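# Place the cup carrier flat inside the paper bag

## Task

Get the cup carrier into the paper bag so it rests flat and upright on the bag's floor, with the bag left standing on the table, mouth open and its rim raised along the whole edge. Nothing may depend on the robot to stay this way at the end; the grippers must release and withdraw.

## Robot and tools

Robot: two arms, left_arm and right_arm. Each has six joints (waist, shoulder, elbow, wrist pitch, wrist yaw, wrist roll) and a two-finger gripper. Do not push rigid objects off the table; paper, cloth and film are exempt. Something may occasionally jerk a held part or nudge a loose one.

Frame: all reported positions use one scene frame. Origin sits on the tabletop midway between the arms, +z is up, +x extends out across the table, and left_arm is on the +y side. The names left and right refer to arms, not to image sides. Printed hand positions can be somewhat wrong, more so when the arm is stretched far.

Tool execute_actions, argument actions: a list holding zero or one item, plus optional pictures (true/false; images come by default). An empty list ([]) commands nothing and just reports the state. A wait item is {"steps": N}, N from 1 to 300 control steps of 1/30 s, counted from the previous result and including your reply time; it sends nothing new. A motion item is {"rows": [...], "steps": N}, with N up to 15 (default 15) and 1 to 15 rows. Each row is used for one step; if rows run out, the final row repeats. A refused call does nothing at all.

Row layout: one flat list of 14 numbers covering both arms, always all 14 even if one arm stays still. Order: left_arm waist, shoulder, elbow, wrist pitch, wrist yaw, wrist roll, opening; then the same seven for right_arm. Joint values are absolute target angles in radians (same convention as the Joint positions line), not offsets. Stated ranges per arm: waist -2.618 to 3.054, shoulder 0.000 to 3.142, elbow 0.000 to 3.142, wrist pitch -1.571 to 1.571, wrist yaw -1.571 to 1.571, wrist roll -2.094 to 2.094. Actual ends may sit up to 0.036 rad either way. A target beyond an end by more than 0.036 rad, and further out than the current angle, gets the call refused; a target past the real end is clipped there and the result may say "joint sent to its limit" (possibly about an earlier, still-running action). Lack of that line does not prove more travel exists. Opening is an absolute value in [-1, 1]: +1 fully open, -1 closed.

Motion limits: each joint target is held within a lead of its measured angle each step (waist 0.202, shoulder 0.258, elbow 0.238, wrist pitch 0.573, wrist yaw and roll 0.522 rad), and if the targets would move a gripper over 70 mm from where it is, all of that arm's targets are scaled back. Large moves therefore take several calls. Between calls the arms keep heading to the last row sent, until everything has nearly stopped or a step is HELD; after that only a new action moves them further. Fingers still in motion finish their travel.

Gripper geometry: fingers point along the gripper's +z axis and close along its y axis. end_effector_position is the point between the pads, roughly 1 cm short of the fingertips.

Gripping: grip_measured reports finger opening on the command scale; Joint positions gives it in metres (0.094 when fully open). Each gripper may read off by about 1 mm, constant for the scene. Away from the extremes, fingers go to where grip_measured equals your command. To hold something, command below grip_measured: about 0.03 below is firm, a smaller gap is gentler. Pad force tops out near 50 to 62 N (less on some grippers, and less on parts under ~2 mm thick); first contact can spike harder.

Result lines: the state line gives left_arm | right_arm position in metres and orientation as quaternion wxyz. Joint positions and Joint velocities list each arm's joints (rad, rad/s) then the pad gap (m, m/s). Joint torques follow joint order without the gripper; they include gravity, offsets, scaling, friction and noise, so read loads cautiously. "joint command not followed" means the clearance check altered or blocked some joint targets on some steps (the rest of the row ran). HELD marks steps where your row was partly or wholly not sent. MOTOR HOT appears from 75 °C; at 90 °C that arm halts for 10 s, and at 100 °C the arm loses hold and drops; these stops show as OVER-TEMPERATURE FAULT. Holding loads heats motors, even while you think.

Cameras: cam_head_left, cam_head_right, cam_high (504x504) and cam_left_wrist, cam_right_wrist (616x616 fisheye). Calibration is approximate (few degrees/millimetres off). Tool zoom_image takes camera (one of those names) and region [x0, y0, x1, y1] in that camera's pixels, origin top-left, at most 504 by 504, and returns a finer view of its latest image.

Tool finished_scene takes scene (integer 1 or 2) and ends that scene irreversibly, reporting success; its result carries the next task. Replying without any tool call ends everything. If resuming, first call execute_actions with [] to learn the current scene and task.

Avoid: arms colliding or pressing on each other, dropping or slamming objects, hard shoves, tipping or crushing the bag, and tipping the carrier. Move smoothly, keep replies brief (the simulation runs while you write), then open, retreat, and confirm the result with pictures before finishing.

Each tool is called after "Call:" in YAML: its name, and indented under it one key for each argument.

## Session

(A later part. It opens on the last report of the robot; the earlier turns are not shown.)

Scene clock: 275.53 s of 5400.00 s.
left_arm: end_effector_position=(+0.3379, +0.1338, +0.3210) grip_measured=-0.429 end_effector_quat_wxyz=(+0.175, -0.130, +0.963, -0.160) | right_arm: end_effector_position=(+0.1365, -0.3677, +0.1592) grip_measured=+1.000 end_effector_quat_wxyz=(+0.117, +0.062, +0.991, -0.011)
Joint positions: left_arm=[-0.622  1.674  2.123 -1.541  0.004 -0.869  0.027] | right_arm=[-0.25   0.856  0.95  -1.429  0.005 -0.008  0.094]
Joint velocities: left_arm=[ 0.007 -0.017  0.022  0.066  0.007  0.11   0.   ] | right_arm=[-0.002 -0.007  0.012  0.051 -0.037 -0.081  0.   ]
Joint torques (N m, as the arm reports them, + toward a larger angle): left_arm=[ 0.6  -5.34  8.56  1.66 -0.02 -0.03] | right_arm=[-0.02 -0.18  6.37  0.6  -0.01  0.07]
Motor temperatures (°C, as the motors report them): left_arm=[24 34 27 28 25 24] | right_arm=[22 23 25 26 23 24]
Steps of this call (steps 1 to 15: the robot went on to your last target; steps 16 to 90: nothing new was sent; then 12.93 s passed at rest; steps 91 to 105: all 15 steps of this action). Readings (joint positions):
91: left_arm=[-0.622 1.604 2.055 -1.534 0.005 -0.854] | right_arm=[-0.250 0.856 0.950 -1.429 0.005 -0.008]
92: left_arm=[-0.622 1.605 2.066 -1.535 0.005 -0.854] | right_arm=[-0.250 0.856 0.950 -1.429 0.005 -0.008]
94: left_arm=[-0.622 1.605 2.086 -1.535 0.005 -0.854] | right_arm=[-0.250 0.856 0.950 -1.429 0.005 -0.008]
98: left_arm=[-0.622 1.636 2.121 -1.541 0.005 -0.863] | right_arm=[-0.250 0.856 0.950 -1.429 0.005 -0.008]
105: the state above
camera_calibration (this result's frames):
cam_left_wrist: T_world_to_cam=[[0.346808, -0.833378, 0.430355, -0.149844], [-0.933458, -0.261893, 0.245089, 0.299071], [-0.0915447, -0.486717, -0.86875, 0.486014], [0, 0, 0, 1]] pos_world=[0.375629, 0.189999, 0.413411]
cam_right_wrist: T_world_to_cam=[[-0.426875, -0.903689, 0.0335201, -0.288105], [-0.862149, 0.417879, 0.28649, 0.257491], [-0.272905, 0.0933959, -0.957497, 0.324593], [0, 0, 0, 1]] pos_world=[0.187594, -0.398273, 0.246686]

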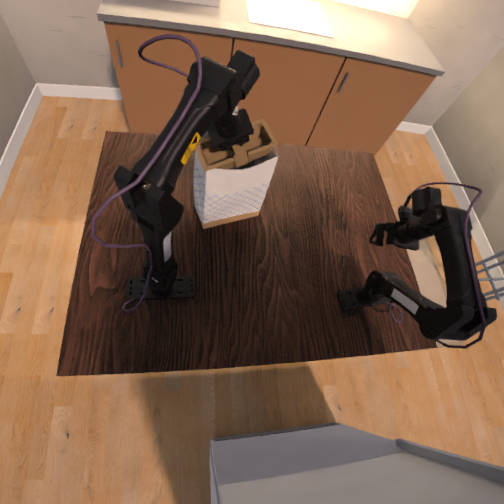

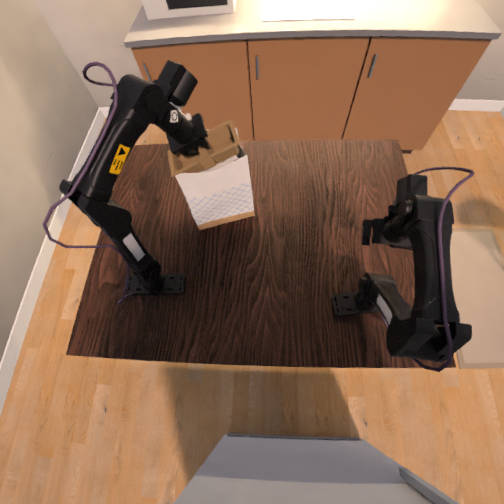

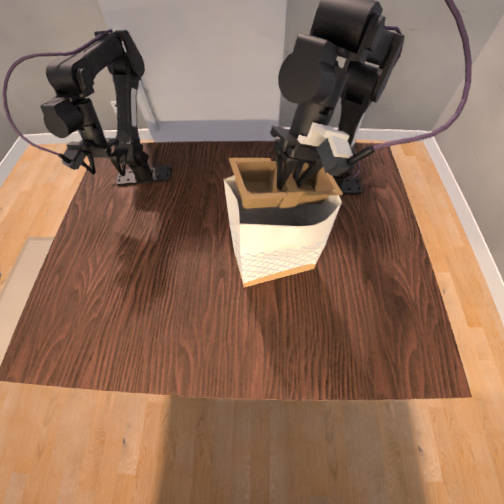

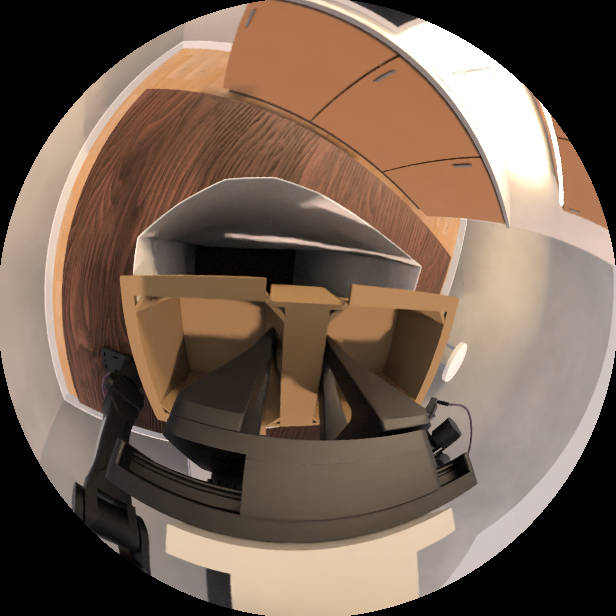

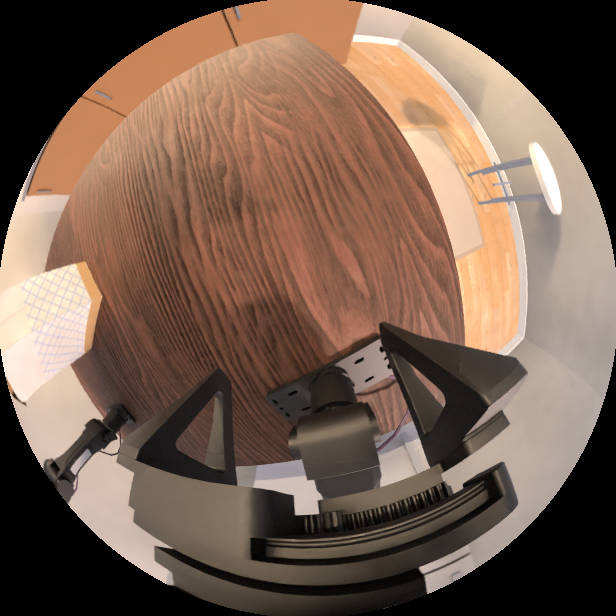

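Call:
execute_actions:
  actions:
    - {"rows":[[-0.62,1.64,2.27,-1.54,0,-0.88,-0.55,-0.25,0.856,0.95,-1.428,0,0,1],[-0.62,1.64,2.27,-1.54,0,-0.88,-0.55,-0.25,0.856,0.95,-1.428,0,0,1],[-0.62,1.64,2.27,-1.54,0,-0.88,-0.55,-0.25,0.856,0.95,-1.428,0,0,1],[-0.62,1.64,2.27,-1.54,0,-0.88,-0.55,-0.25,0.856,0.95,-1.428,0,0,1],[-0.62,1.64,2.27,-1.54,0,-0.88,-0.55,-0.25,0.856,0.95,-1.428,0,0,1],[-0.62,1.64,2.27,-1.54,0,-0.88,-0.55,-0.25,0.856,0.95,-1.428,0,0,1],[-0.62,1.64,2.27,-1.54,0,-0.88,-0.55,-0.25,0.856,0.95,-1.428,0,0,1],[-0.6,1.72,2.3,-1.54,0,-0.88,-0.55,-0.25,0.856,0.95,-1.428,0,0,1]],"steps":15}

Call:
zoom_image:
  camera: "cam_high"
  region: [200, 80, 400, 260]

Call:
zoom_image:
  camera: "cam_head_right"
  region: [120, 60, 300, 240]

Scene clock: 285.13 s of 5400.00 s.
left_arm: end_effector_position=(+0.3530, +0.1291, +0.3534) grip_measured=-0.431 end_effector_quat_wxyz=(+0.214, -0.136, +0.948, -0.193) | right_arm: end_effector_position=(+0.1365, -0.3677, +0.1592) grip_measured=+1.000 end_effector_quat_wxyz=(+0.117, +0.062, +0.991, -0.011)
Joint positions: left_arm=[-0.609  1.717  2.277 -1.546  0.004 -0.872  0.027] | right_arm=[-0.25   0.856  0.95  -1.429  0.005 -0.008  0.094]
Joint velocities: left_arm=[-0.017  0.198  0.012 -0.066 -0.007 -0.007 -0.   ] | right_arm=[-0.002 -0.002  0.002 -0.037 -0.125 -0.037  0.   ]
Joint torques (N m, as the arm reports them, + toward a larger angle): left_arm=[ 0.57 -6.83  7.55  1.91 -0.01 -0.03] | right_arm=[ 0.07 -0.14  6.39  0.61 -0.01  0.07]
Motor temperatures (°C, as the motors report them): left_arm=[24 34 28 29 25 24] | right_arm=[22 23 25 26 23 24]
Steps of this call (steps 1 to 15: the robot went on to your last target; steps 16 to 90: nothing new was sent; then 6.10 s passed at rest; steps 91 to 105: all 15 steps of this action). Readings (joint positions):
91: left_arm=[-0.622 1.676 2.145 -1.551 0.003 -0.871] | right_arm=[-0.250 0.856 0.950 -1.429 0.005 -0.008]
92: left_arm=[-0.622 1.679 2.174 -1.551 0.003 -0.871] | right_arm=[-0.250 0.856 0.950 -1.429 0.005 -0.008]
94: left_arm=[-0.622 1.671 2.220 -1.546 0.003 -0.871] | right_arm=[-0.250 0.856 0.950 -1.429 0.005 -0.008]
98: left_arm=[-0.621 1.652 2.255 -1.548 0.004 -0.872] | right_arm=[-0.250 0.856 0.950 -1.429 0.005 -0.008]
105: the state above
camera_calibration (this result's frames):
cam_left_wrist: T_world_to_cam=[[0.318471, -0.79997, 0.508551, -0.194843], [-0.947886, -0.263404, 0.179253, 0.332576], [-0.00944297, -0.539135, -0.842167, 0.481644], [0, 0, 0, 1]] pos_world=[0.381844, 0.191404, 0.445097]
cam_right_wrist: T_world_to_cam=[[-0.426875, -0.903689, 0.0335201, -0.288105], [-0.862149, 0.417879, 0.28649, 0.257491], [-0.272905, 0.0933959, -0.957497, 0.324593], [0, 0, 0, 1]] pos_world=[0.187594, -0.398273, 0.246686]

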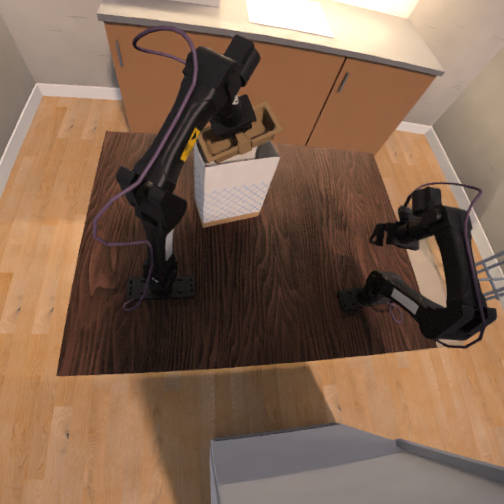

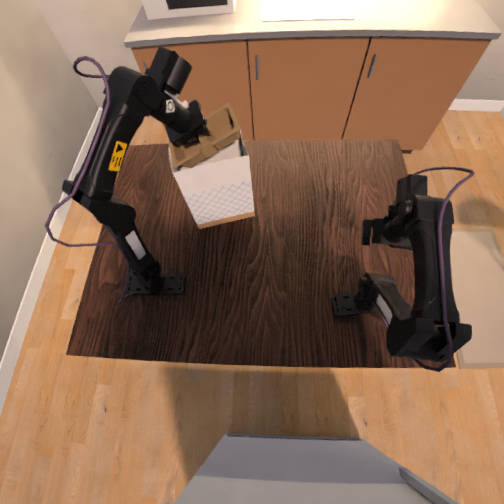

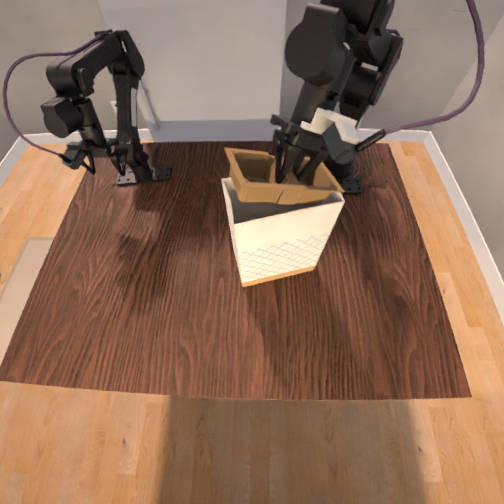

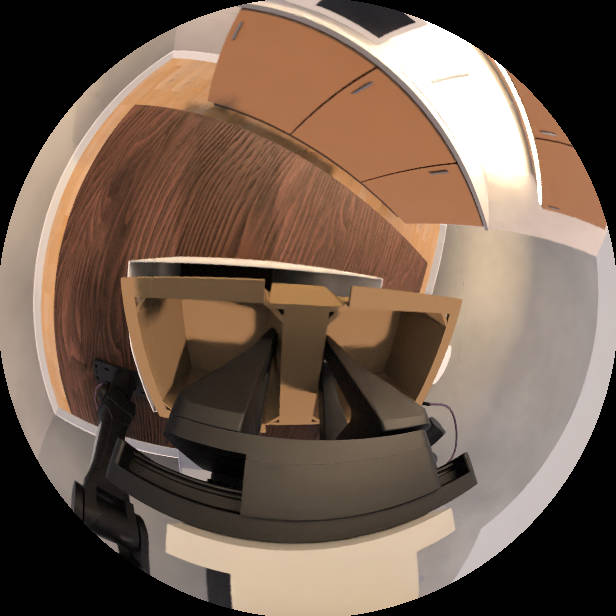

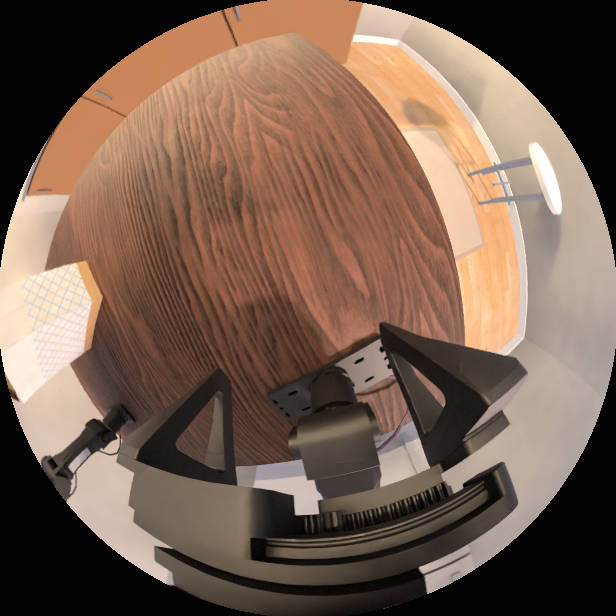

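Region (200, 80, 400, 260) of cam_high's 504x504 image, scaled by 2.520, with more detail than that image has; it fills the top 454 rows of this view, and the rest is white.

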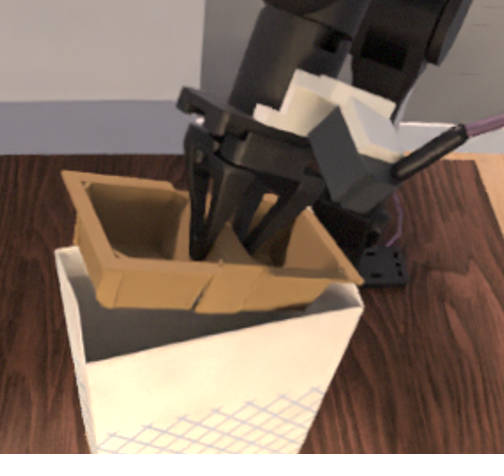

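Region (120, 60, 300, 240) of cam_head_right's 504x504 image, scaled by 2.800, with more detail than that image has.

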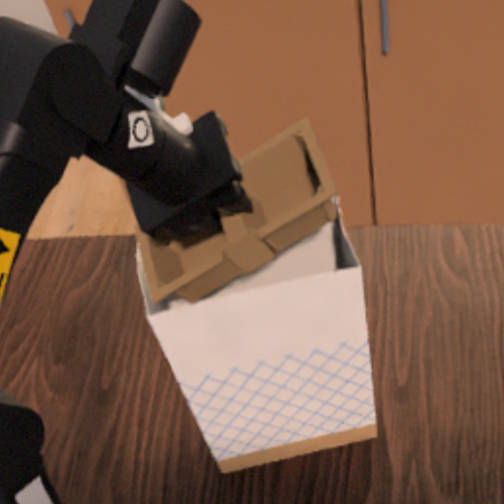

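Call:
execute_actions:
  actions:
    - {"rows":[[-0.67,1.72,2.3,-1.54,0,-0.9,-0.55,-0.25,0.856,0.95,-1.428,0,0,1],[-0.67,1.72,2.3,-1.54,0,-0.9,-0.55,-0.25,0.856,0.95,-1.428,0,0,1],[-0.67,1.72,2.3,-1.54,0,-0.9,-0.55,-0.25,0.856,0.95,-1.428,0,0,1],[-0.67,1.72,2.3,-1.54,0,-0.9,-0.55,-0.25,0.856,0.95,-1.428,0,0,1],[-0.67,1.72,2.3,-1.54,0,-0.9,-0.55,-0.25,0.856,0.95,-1.428,0,0,1],[-0.67,1.71,2.18,-1.54,0,-0.9,-0.55,-0.25,0.856,0.95,-1.428,0,0,1]],"steps":15}

Call:
zoom_image:
  camera: "cam_high"
  region: [200, 80, 400, 260]

Call:
zoom_image:
  camera: "cam_head_right"
  region: [120, 60, 300, 240]

Scene clock: 293.53 s of 5400.00 s.
left_arm: end_effector_position=(+0.3389, +0.1126, +0.3281) grip_measured=-0.431 end_effector_quat_wxyz=(+0.179, -0.118, +0.961, -0.176) | right_arm: end_effector_position=(+0.1365, -0.3677, +0.1592) grip_measured=+1.000 end_effector_quat_wxyz=(+0.117, +0.062, +0.991, -0.011)
Joint positions: left_arm=[-0.668  1.717  2.193 -1.54   0.004 -0.891  0.027] | right_arm=[-0.25   0.856  0.95  -1.429  0.005 -0.008  0.094]
Joint velocities: left_arm=[-0.007 -0.017 -0.012 -0.007  0.007  0.007 -0.001] | right_arm=[-0.007 -0.007  0.002 -0.022 -0.095 -0.007  0.   ]
Joint torques (N m, as the arm reports them, + toward a larger angle): left_arm=[-0.32 -6.6   4.92  1.65  0.   -0.03] | right_arm=[ 0.02 -0.15  6.47  0.61 -0.05  0.02]
Motor temperatures (°C, as the motors report them): left_arm=[24 34 28 29 25 24] | right_arm=[22 23 25 26 23 24]
Steps of this call (steps 1 to 15: the robot went on to your last target; steps 16 to 90: nothing new was sent; then 4.90 s passed at rest; steps 91 to 105: all 15 steps of this action). Readings (joint positions):
91: left_arm=[-0.615 1.726 2.277 -1.546 0.000 -0.876] | right_arm=[-0.250 0.856 0.950 -1.429 0.005 -0.008]
92: left_arm=[-0.627 1.726 2.277 -1.546 -0.001 -0.879] | right_arm=[-0.250 0.856 0.950 -1.429 0.005 -0.008]
94: left_arm=[-0.653 1.726 2.277 -1.546 0.000 -0.884] | right_arm=[-0.250 0.856 0.950 -1.429 0.005 -0.008]
98: left_arm=[-0.668 1.716 2.223 -1.540 0.004 -0.889] | right_arm=[-0.250 0.856 0.950 -1.429 0.005 -0.008]
105: the state above
camera_calibration (this result's frames):
cam_left_wrist: T_world_to_cam=[[0.317431, -0.830996, 0.456818, -0.169926], [-0.943966, -0.230999, 0.235728, 0.295854], [-0.0903644, -0.506048, -0.857758, 0.480112], [0, 0, 0, 1]] pos_world=[0.376601, 0.170093, 0.419704]
cam_right_wrist: T_world_to_cam=[[-0.426875, -0.903689, 0.0335201, -0.288105], [-0.862149, 0.417879, 0.28649, 0.257491], [-0.272905, 0.0933959, -0.957497, 0.324593], [0, 0, 0, 1]] pos_world=[0.187594, -0.398273, 0.246686]

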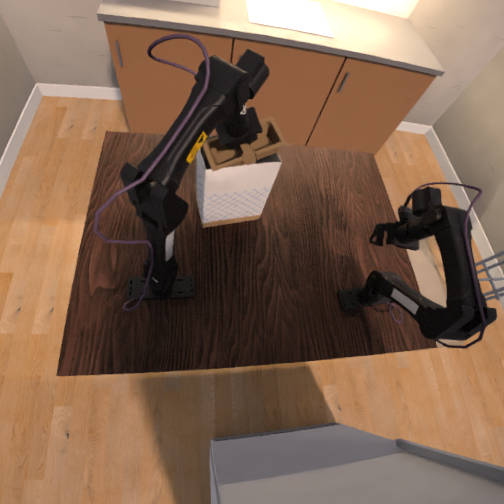

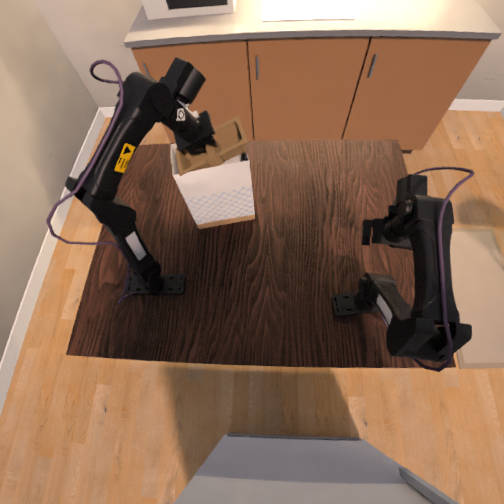

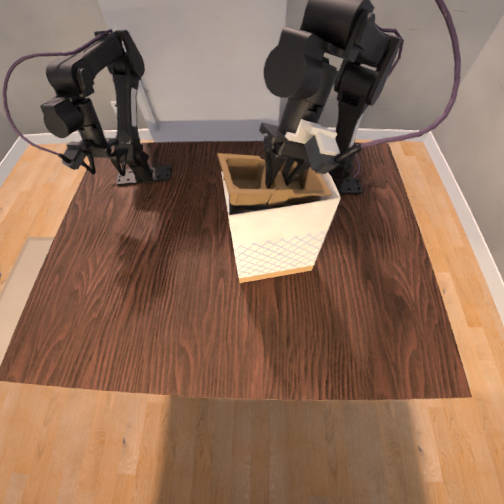

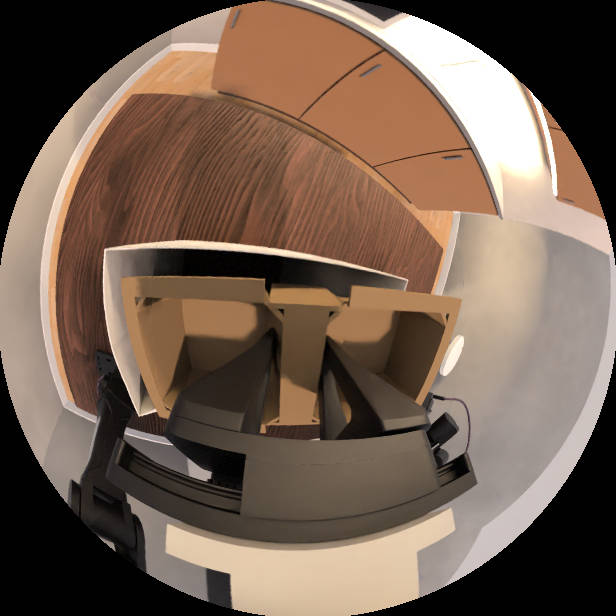

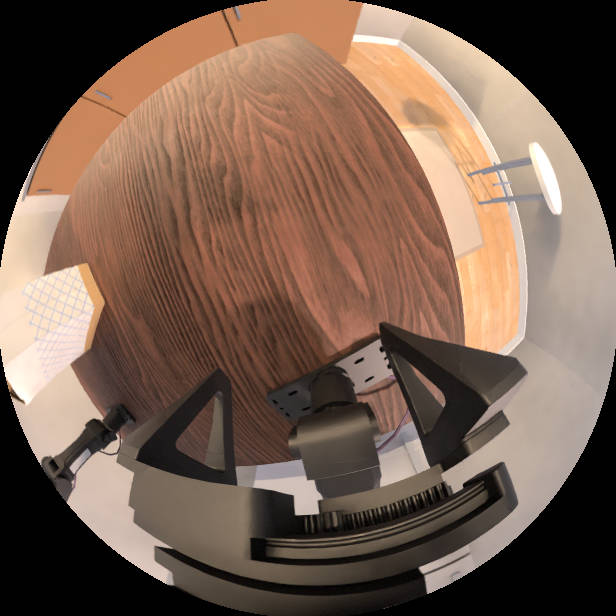

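Region (200, 80, 400, 260) of cam_high's 504x504 image, scaled by 2.520, with more detail than that image has; it fills the top 454 rows of this view, and the rest is white.

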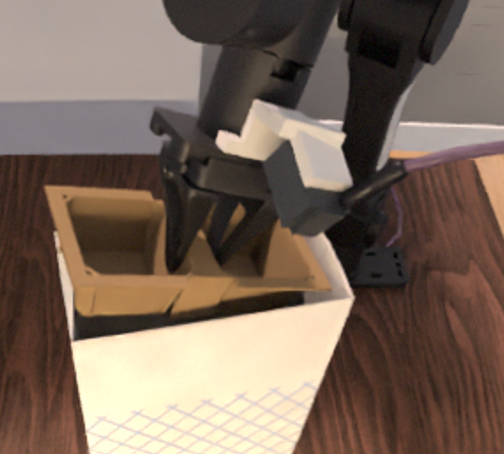

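Region (120, 60, 300, 240) of cam_head_right's 504x504 image, scaled by 2.800, with more detail than that image has.

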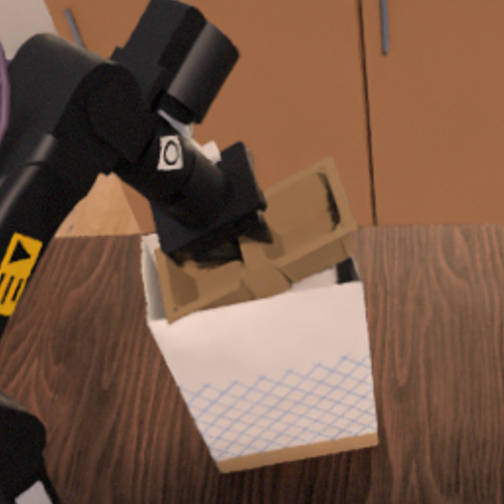

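Call:
execute_actions:
  actions:
    - {"rows":[[-0.66,1.72,2.12,-1.54,0,-0.83,-0.55,-0.25,0.856,0.95,-1.428,0,0,1],[-0.66,1.72,2.12,-1.54,0,-0.83,-0.55,-0.25,0.856,0.95,-1.428,0,0,1],[-0.66,1.72,2.12,-1.54,0,-0.83,-0.55,-0.25,0.856,0.95,-1.428,0,0,1],[-0.66,1.72,2.12,-1.54,0,-0.83,-0.55,-0.25,0.856,0.95,-1.428,0,0,1],[-0.66,1.72,2.12,-1.54,0,-0.83,-0.55,-0.25,0.856,0.95,-1.428,0,0,1],[-0.64,1.73,2.06,-1.54,0,-0.78,-0.55,-0.25,0.856,0.95,-1.428,0,0,1]],"steps":15}

Call:
zoom_image:
  camera: "cam_high"
  region: [200, 80, 400, 260]

Call:
zoom_image:
  camera: "cam_head_right"
  region: [120, 60, 300, 240]

Scene clock: 302.67 s of 5400.00 s.
left_arm: end_effector_position=(+0.3391, +0.1199, +0.2907) grip_measured=-0.433 end_effector_quat_wxyz=(+0.144, -0.087, +0.977, -0.131) | right_arm: end_effector_position=(+0.1365, -0.3677, +0.1592) grip_measured=+1.000 end_effector_quat_wxyz=(+0.117, +0.062, +0.991, -0.011)
Joint positions: left_arm=[-0.649  1.727  2.079 -1.531  0.008 -0.806  0.027] | right_arm=[-0.25   0.856  0.95  -1.429  0.005 -0.008  0.094]
Joint velocities: left_arm=[ 0.007  0.007 -0.012  0.007 -0.037  0.022 -0.001] | right_arm=[-0.002  0.002  0.002  0.051 -0.095 -0.081  0.   ]
Joint torques (N m, as the arm reports them, + toward a larger angle): left_arm=[ 0.71 -6.32  4.92  1.32 -0.1   0.19] | right_arm=[-0.01 -0.03  6.63  0.61 -0.04  0.04]
Motor temperatures (°C, as the motors report them): left_arm=[24 35 28 29 25 24] | right_arm=[22 23 25 26 23 24]
Steps of this call (steps 1 to 15: the robot went on to your last target; steps 16 to 90: nothing new was sent; then 5.63 s passed at rest; steps 91 to 105: all 15 steps of this action). Readings (joint positions):
91: left_arm=[-0.668 1.717 2.183 -1.537 0.004 -0.883] | right_arm=[-0.250 0.856 0.950 -1.429 0.005 -0.008]
92: left_arm=[-0.668 1.715 2.171 -1.537 0.004 -0.875] | right_arm=[-0.250 0.856 0.950 -1.429 0.005 -0.008]
94: left_arm=[-0.668 1.717 2.149 -1.535 0.005 -0.866] | right_arm=[-0.250 0.856 0.950 -1.429 0.005 -0.008]
98: left_arm=[-0.657 1.719 2.101 -1.531 0.006 -0.830] | right_arm=[-0.250 0.856 0.950 -1.429 0.005 -0.008]
105: the state above
camera_calibration (this result's frames):
cam_left_wrist: T_world_to_cam=[[0.29474, -0.8877, 0.35372, -0.10234], [-0.938229, -0.198618, 0.283332, 0.286931], [-0.181259, -0.41538, -0.891406, 0.481475], [0, 0, 0, 1]] pos_world=[0.386642, 0.166137, 0.384093]
cam_right_wrist: T_world_to_cam=[[-0.426875, -0.903689, 0.0335201, -0.288105], [-0.862149, 0.417879, 0.28649, 0.257491], [-0.272905, 0.0933959, -0.957497, 0.324593], [0, 0, 0, 1]] pos_world=[0.187594, -0.398273, 0.246686]

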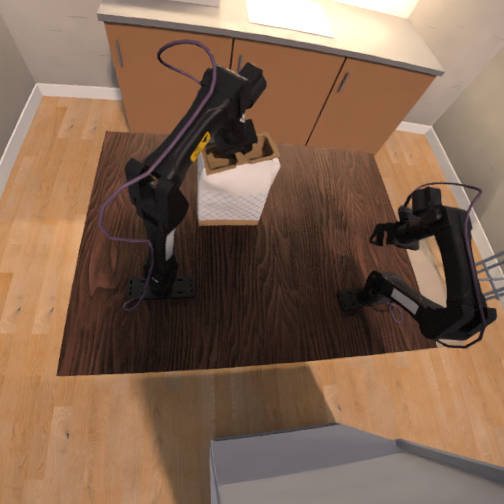

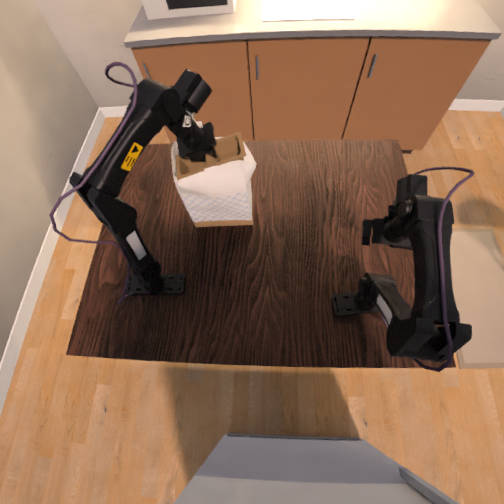

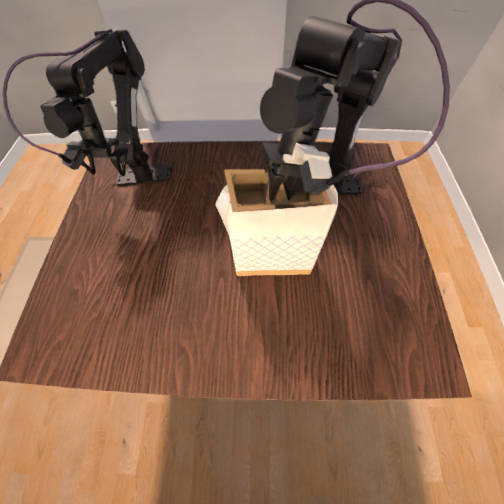

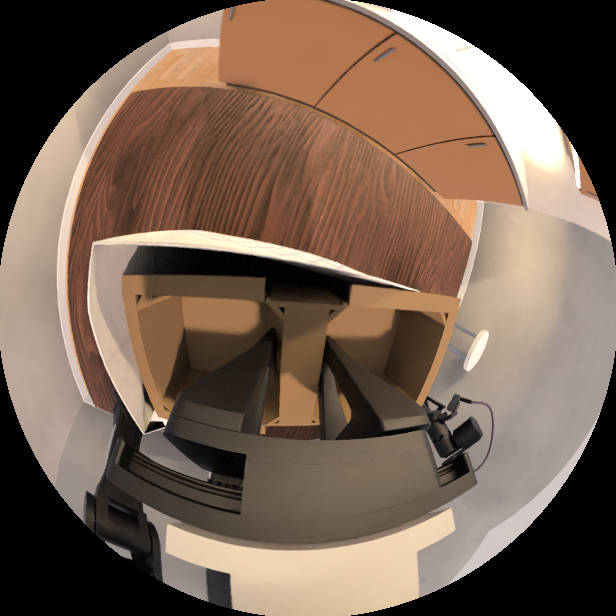

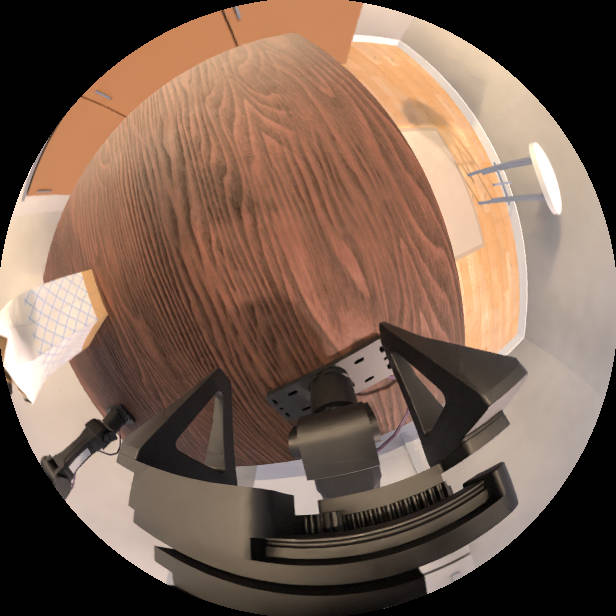

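Region (200, 80, 400, 260) of cam_high's 504x504 image, scaled by 2.520, with more detail than that image has; it fills the top 454 rows of this view, and the rest is white.

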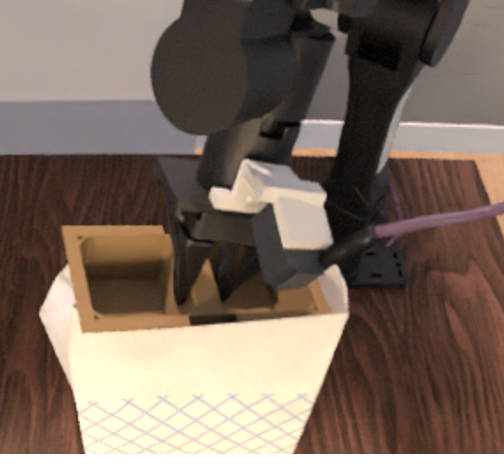

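Region (120, 60, 300, 240) of cam_head_right's 504x504 image, scaled by 2.800, with more detail than that image has.

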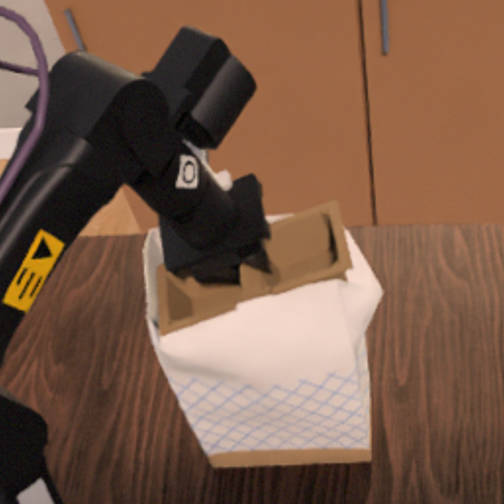

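Call:
execute_actions:
  actions:
    - {"rows":[[-0.64,1.72,2.17,-1.54,0,-0.78,-0.55,-0.25,0.856,0.95,-1.428,0,0,1],[-0.64,1.72,2.17,-1.54,0,-0.78,-0.55,-0.25,0.856,0.95,-1.428,0,0,1],[-0.64,1.72,2.17,-1.54,0,-0.78,-0.55,-0.25,0.856,0.95,-1.428,0,0,1],[-0.64,1.72,2.17,-1.54,0,-0.78,-0.55,-0.25,0.856,0.95,-1.428,0,0,1],[-0.64,1.72,2.17,-1.54,0,-0.78,-0.55,-0.25,0.856,0.95,-1.428,0,0,1],[-0.64,1.72,2.17,-1.54,0,-0.78,-0.55,-0.25,0.856,0.95,-1.428,0,0,1],[-0.64,1.72,2.17,-1.54,0,-0.78,-0.55,-0.25,0.856,0.95,-1.428,0,0,1],[-0.57,1.69,2.15,-1.54,0,-0.72,-0.55,-0.25,0.856,0.95,-1.428,0,0,1]],"steps":15}

Call:
zoom_image:
  camera: "cam_high"
  region: [200, 80, 400, 260]

Call:
zoom_image:
  camera: "cam_head_right"
  region: [120, 60, 300, 240]

Scene clock: 312.63 s of 5400.00 s.
left_arm: end_effector_position=(+0.3568, +0.1438, +0.3138) grip_measured=-0.433 end_effector_quat_wxyz=(+0.182, -0.096, +0.969, -0.140) | right_arm: end_effector_position=(+0.1365, -0.3677, +0.1592) grip_measured=+1.000 end_effector_quat_wxyz=(+0.117, +0.062, +0.991, -0.011)
Joint positions: left_arm=[-0.569  1.714  2.142 -1.536  0.005 -0.744  0.027] | right_arm=[-0.25   0.856  0.95  -1.429  0.005 -0.008  0.094]
Joint velocities: left_arm=[ 0.012 -0.046  0.012 -0.037  0.081  0.007  0.   ] | right_arm=[ 0.002  0.002 -0.007 -0.066  0.007 -0.051  0.   ]
Joint torques (N m, as the arm reports them, + toward a larger angle): left_arm=[-0.09 -7.83  6.81  1.53 -0.04  0.09] | right_arm=[-0.09 -0.11  6.41  0.62 -0.03  0.05]
Motor temperatures (°C, as the motors report them): left_arm=[24 35 27 29 25 25] | right_arm=[22 23 25 26 23 24]
Steps of this call (steps 1 to 15: the robot went on to your last target; steps 16 to 90: nothing new was sent; then 6.47 s passed at rest; steps 91 to 105: all 15 steps of this action). Readings (joint positions):
91: left_arm=[-0.649 1.728 2.091 -1.536 0.009 -0.800] | right_arm=[-0.250 0.856 0.950 -1.429 0.005 -0.008]
92: left_arm=[-0.649 1.730 2.106 -1.536 0.009 -0.799] | right_arm=[-0.250 0.856 0.950 -1.429 0.005 -0.008]
94: left_arm=[-0.649 1.730 2.131 -1.536 0.009 -0.796] | right_arm=[-0.250 0.856 0.950 -1.429 0.005 -0.008]
98: left_arm=[-0.641 1.729 2.142 -1.536 0.013 -0.784] | right_arm=[-0.250 0.856 0.950 -1.429 0.005 -0.008]
105: the state above
camera_calibration (this result's frames):
cam_left_wrist: T_world_to_cam=[[0.289041, -0.874529, 0.389428, -0.105559], [-0.951671, -0.218375, 0.215949, 0.330483], [-0.103812, -0.433026, -0.895384, 0.491397], [0, 0, 0, 1]] pos_world=[0.396035, 0.192642, 0.409729]
cam_right_wrist: T_world_to_cam=[[-0.426875, -0.903689, 0.0335201, -0.288105], [-0.862149, 0.417879, 0.28649, 0.257491], [-0.272905, 0.0933959, -0.957497, 0.324593], [0, 0, 0, 1]] pos_world=[0.187594, -0.398273, 0.246686]

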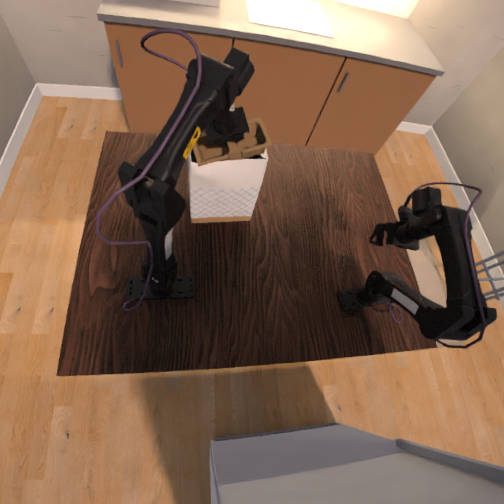

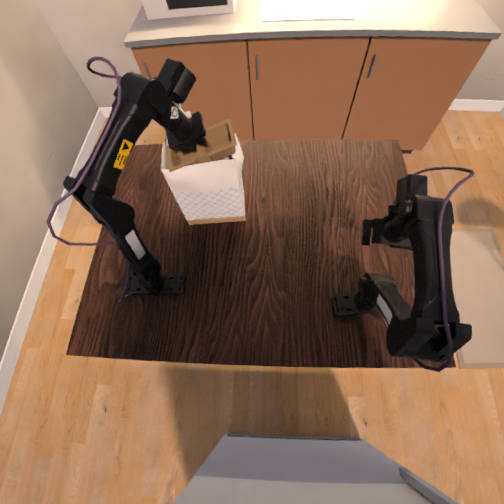

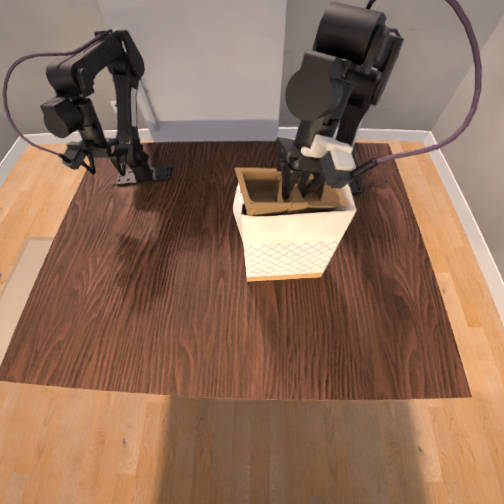

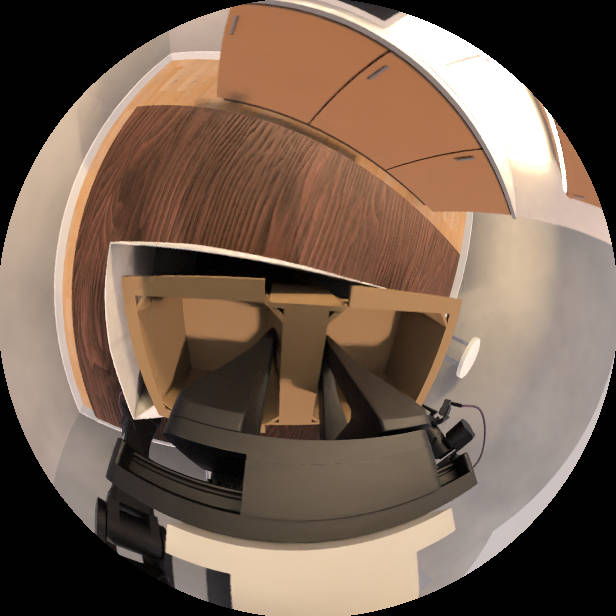

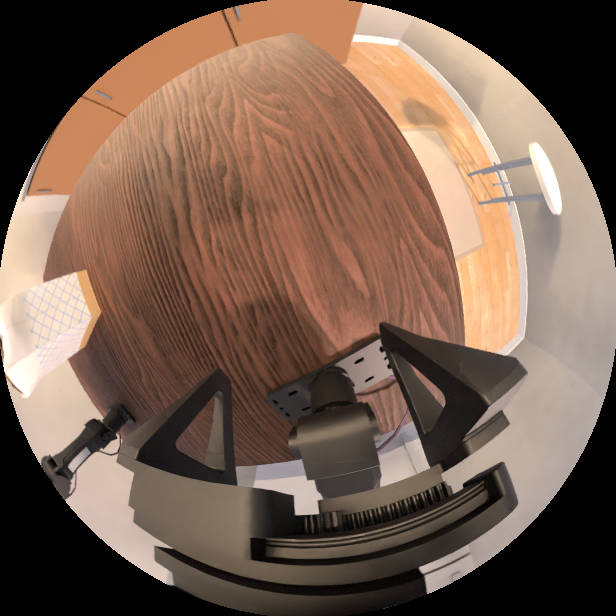

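Region (200, 80, 400, 260) of cam_high's 504x504 image, scaled by 2.520, with more detail than that image has; it fills the top 454 rows of this view, and the rest is white.

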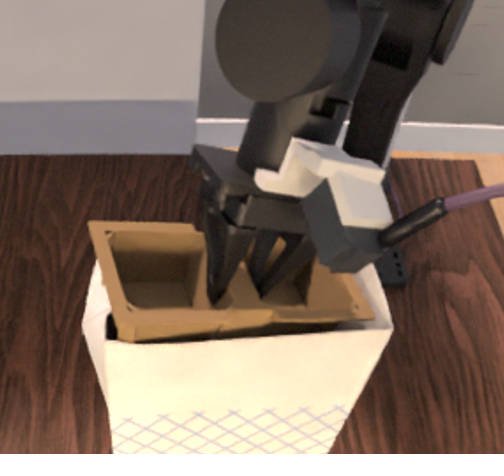

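Region (120, 60, 300, 240) of cam_head_right's 504x504 image, scaled by 2.800, with more detail than that image has.

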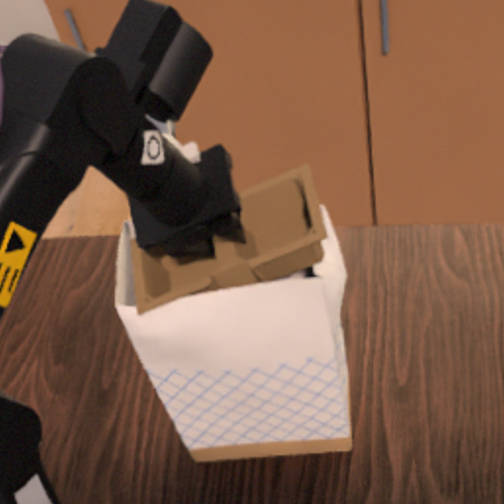

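Call:
execute_actions:
  actions: []

Scene clock: 329.63 s of 5400.00 s.
left_arm: end_effector_position=(+0.3565, +0.1440, +0.3143) grip_measured=-0.433 end_effector_quat_wxyz=(+0.183, -0.090, +0.969, -0.140) | right_arm: end_effector_position=(+0.1365, -0.3677, +0.1592) grip_measured=+1.000 end_effector_quat_wxyz=(+0.117, +0.062, +0.991, -0.011)
Joint positions: left_arm=[-0.569  1.713  2.142 -1.536  0.005 -0.734  0.027] | right_arm=[-0.25   0.856  0.95  -1.429  0.005 -0.008  0.094]
Joint velocities: left_arm=[-0.007  0.002 -0.007  0.051 -0.022 -0.037  0.001] | right_arm=[-0.017  0.017  0.022  0.081 -0.022  0.037  0.   ]
Joint torques (N m, as the arm reports them, + toward a larger angle): left_arm=[-0.14 -7.93  6.8   1.55 -0.03  0.13] | right_arm=[-0.23 -0.42  6.45  0.57 -0.05  0.06]
Motor temperatures (°C, as the motors report them): left_arm=[24 36 28 29 25 25] | right_arm=[22 23 25 26 23 24]
Steps of this call (steps 1 to 30: the robot went on to your last target; steps 31 to 90: nothing new was sent; then 14.00 s passed at rest). Readings (joint positions):
1: left_arm=[-0.569 1.713 2.142 -1.536 0.005 -0.742] | right_arm=[-0.250 0.856 0.950 -1.429 0.005 -0.008]
2: left_arm=[-0.569 1.713 2.142 -1.536 0.005 -0.740] | right_arm=[-0.250 0.856 0.950 -1.429 0.005 -0.008]
4: left_arm=[-0.569 1.713 2.142 -1.536 0.005 -0.738] | right_arm=[-0.250 0.856 0.950 -1.429 0.005 -0.008]
8: left_arm=[-0.569 1.713 2.142 -1.536 0.005 -0.735] | right_arm=[-0.250 0.856 0.950 -1.429 0.005 -0.008]
90: the state above
All arms were judged still, so your last target was given up. Only a new action makes them travel on or press farther. Fingers that are still opening or closing keep moving.
camera_calibration (this result's frames):
cam_left_wrist: T_world_to_cam=[[0.279177, -0.878509, 0.387663, -0.100911], [-0.954537, -0.209966, 0.211595, 0.33134], [-0.104493, -0.429111, -0.897187, 0.492157], [0, 0, 0, 1]] pos_world=[0.395875, 0.192108, 0.410567]
cam_right_wrist: T_world_to_cam=[[-0.426875, -0.903689, 0.0335201, -0.288105], [-0.862149, 0.417879, 0.28649, 0.257491], [-0.272905, 0.0933959, -0.957497, 0.324593], [0, 0, 0, 1]] pos_world=[0.187594, -0.398273, 0.246686]

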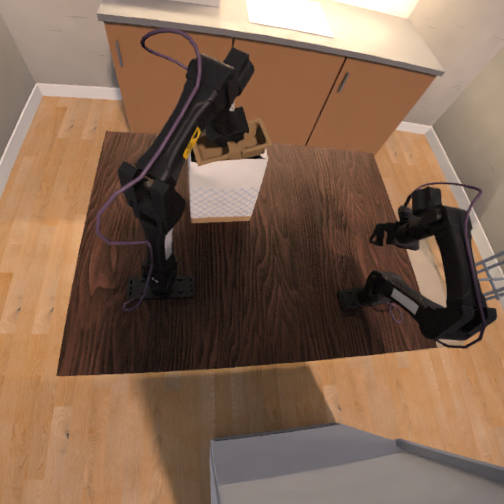

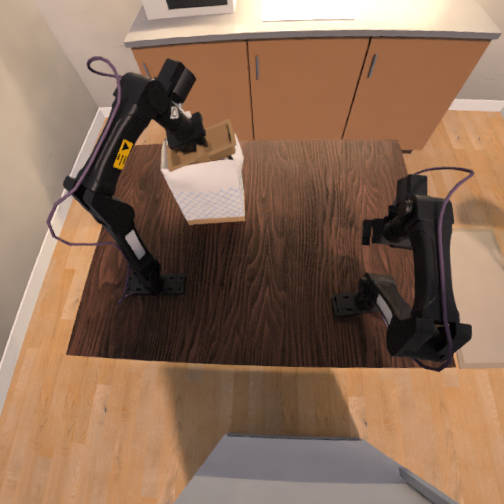

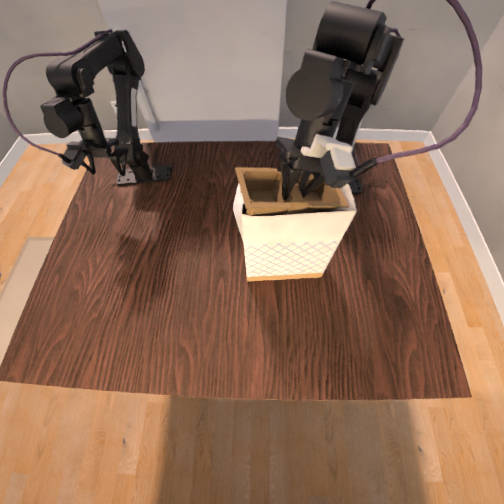

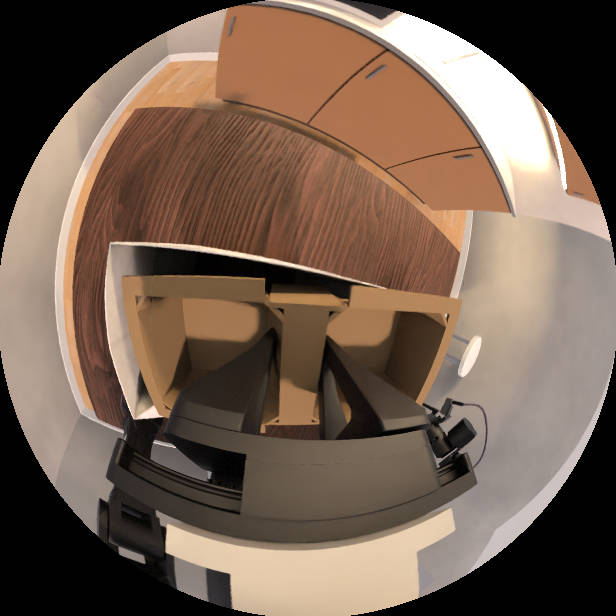

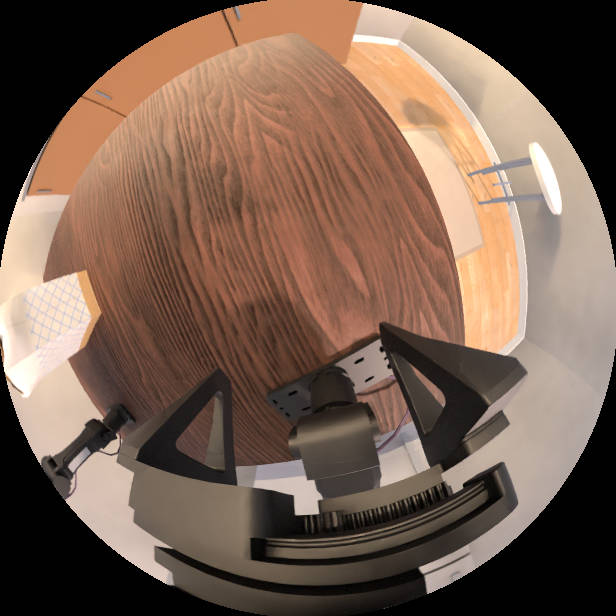

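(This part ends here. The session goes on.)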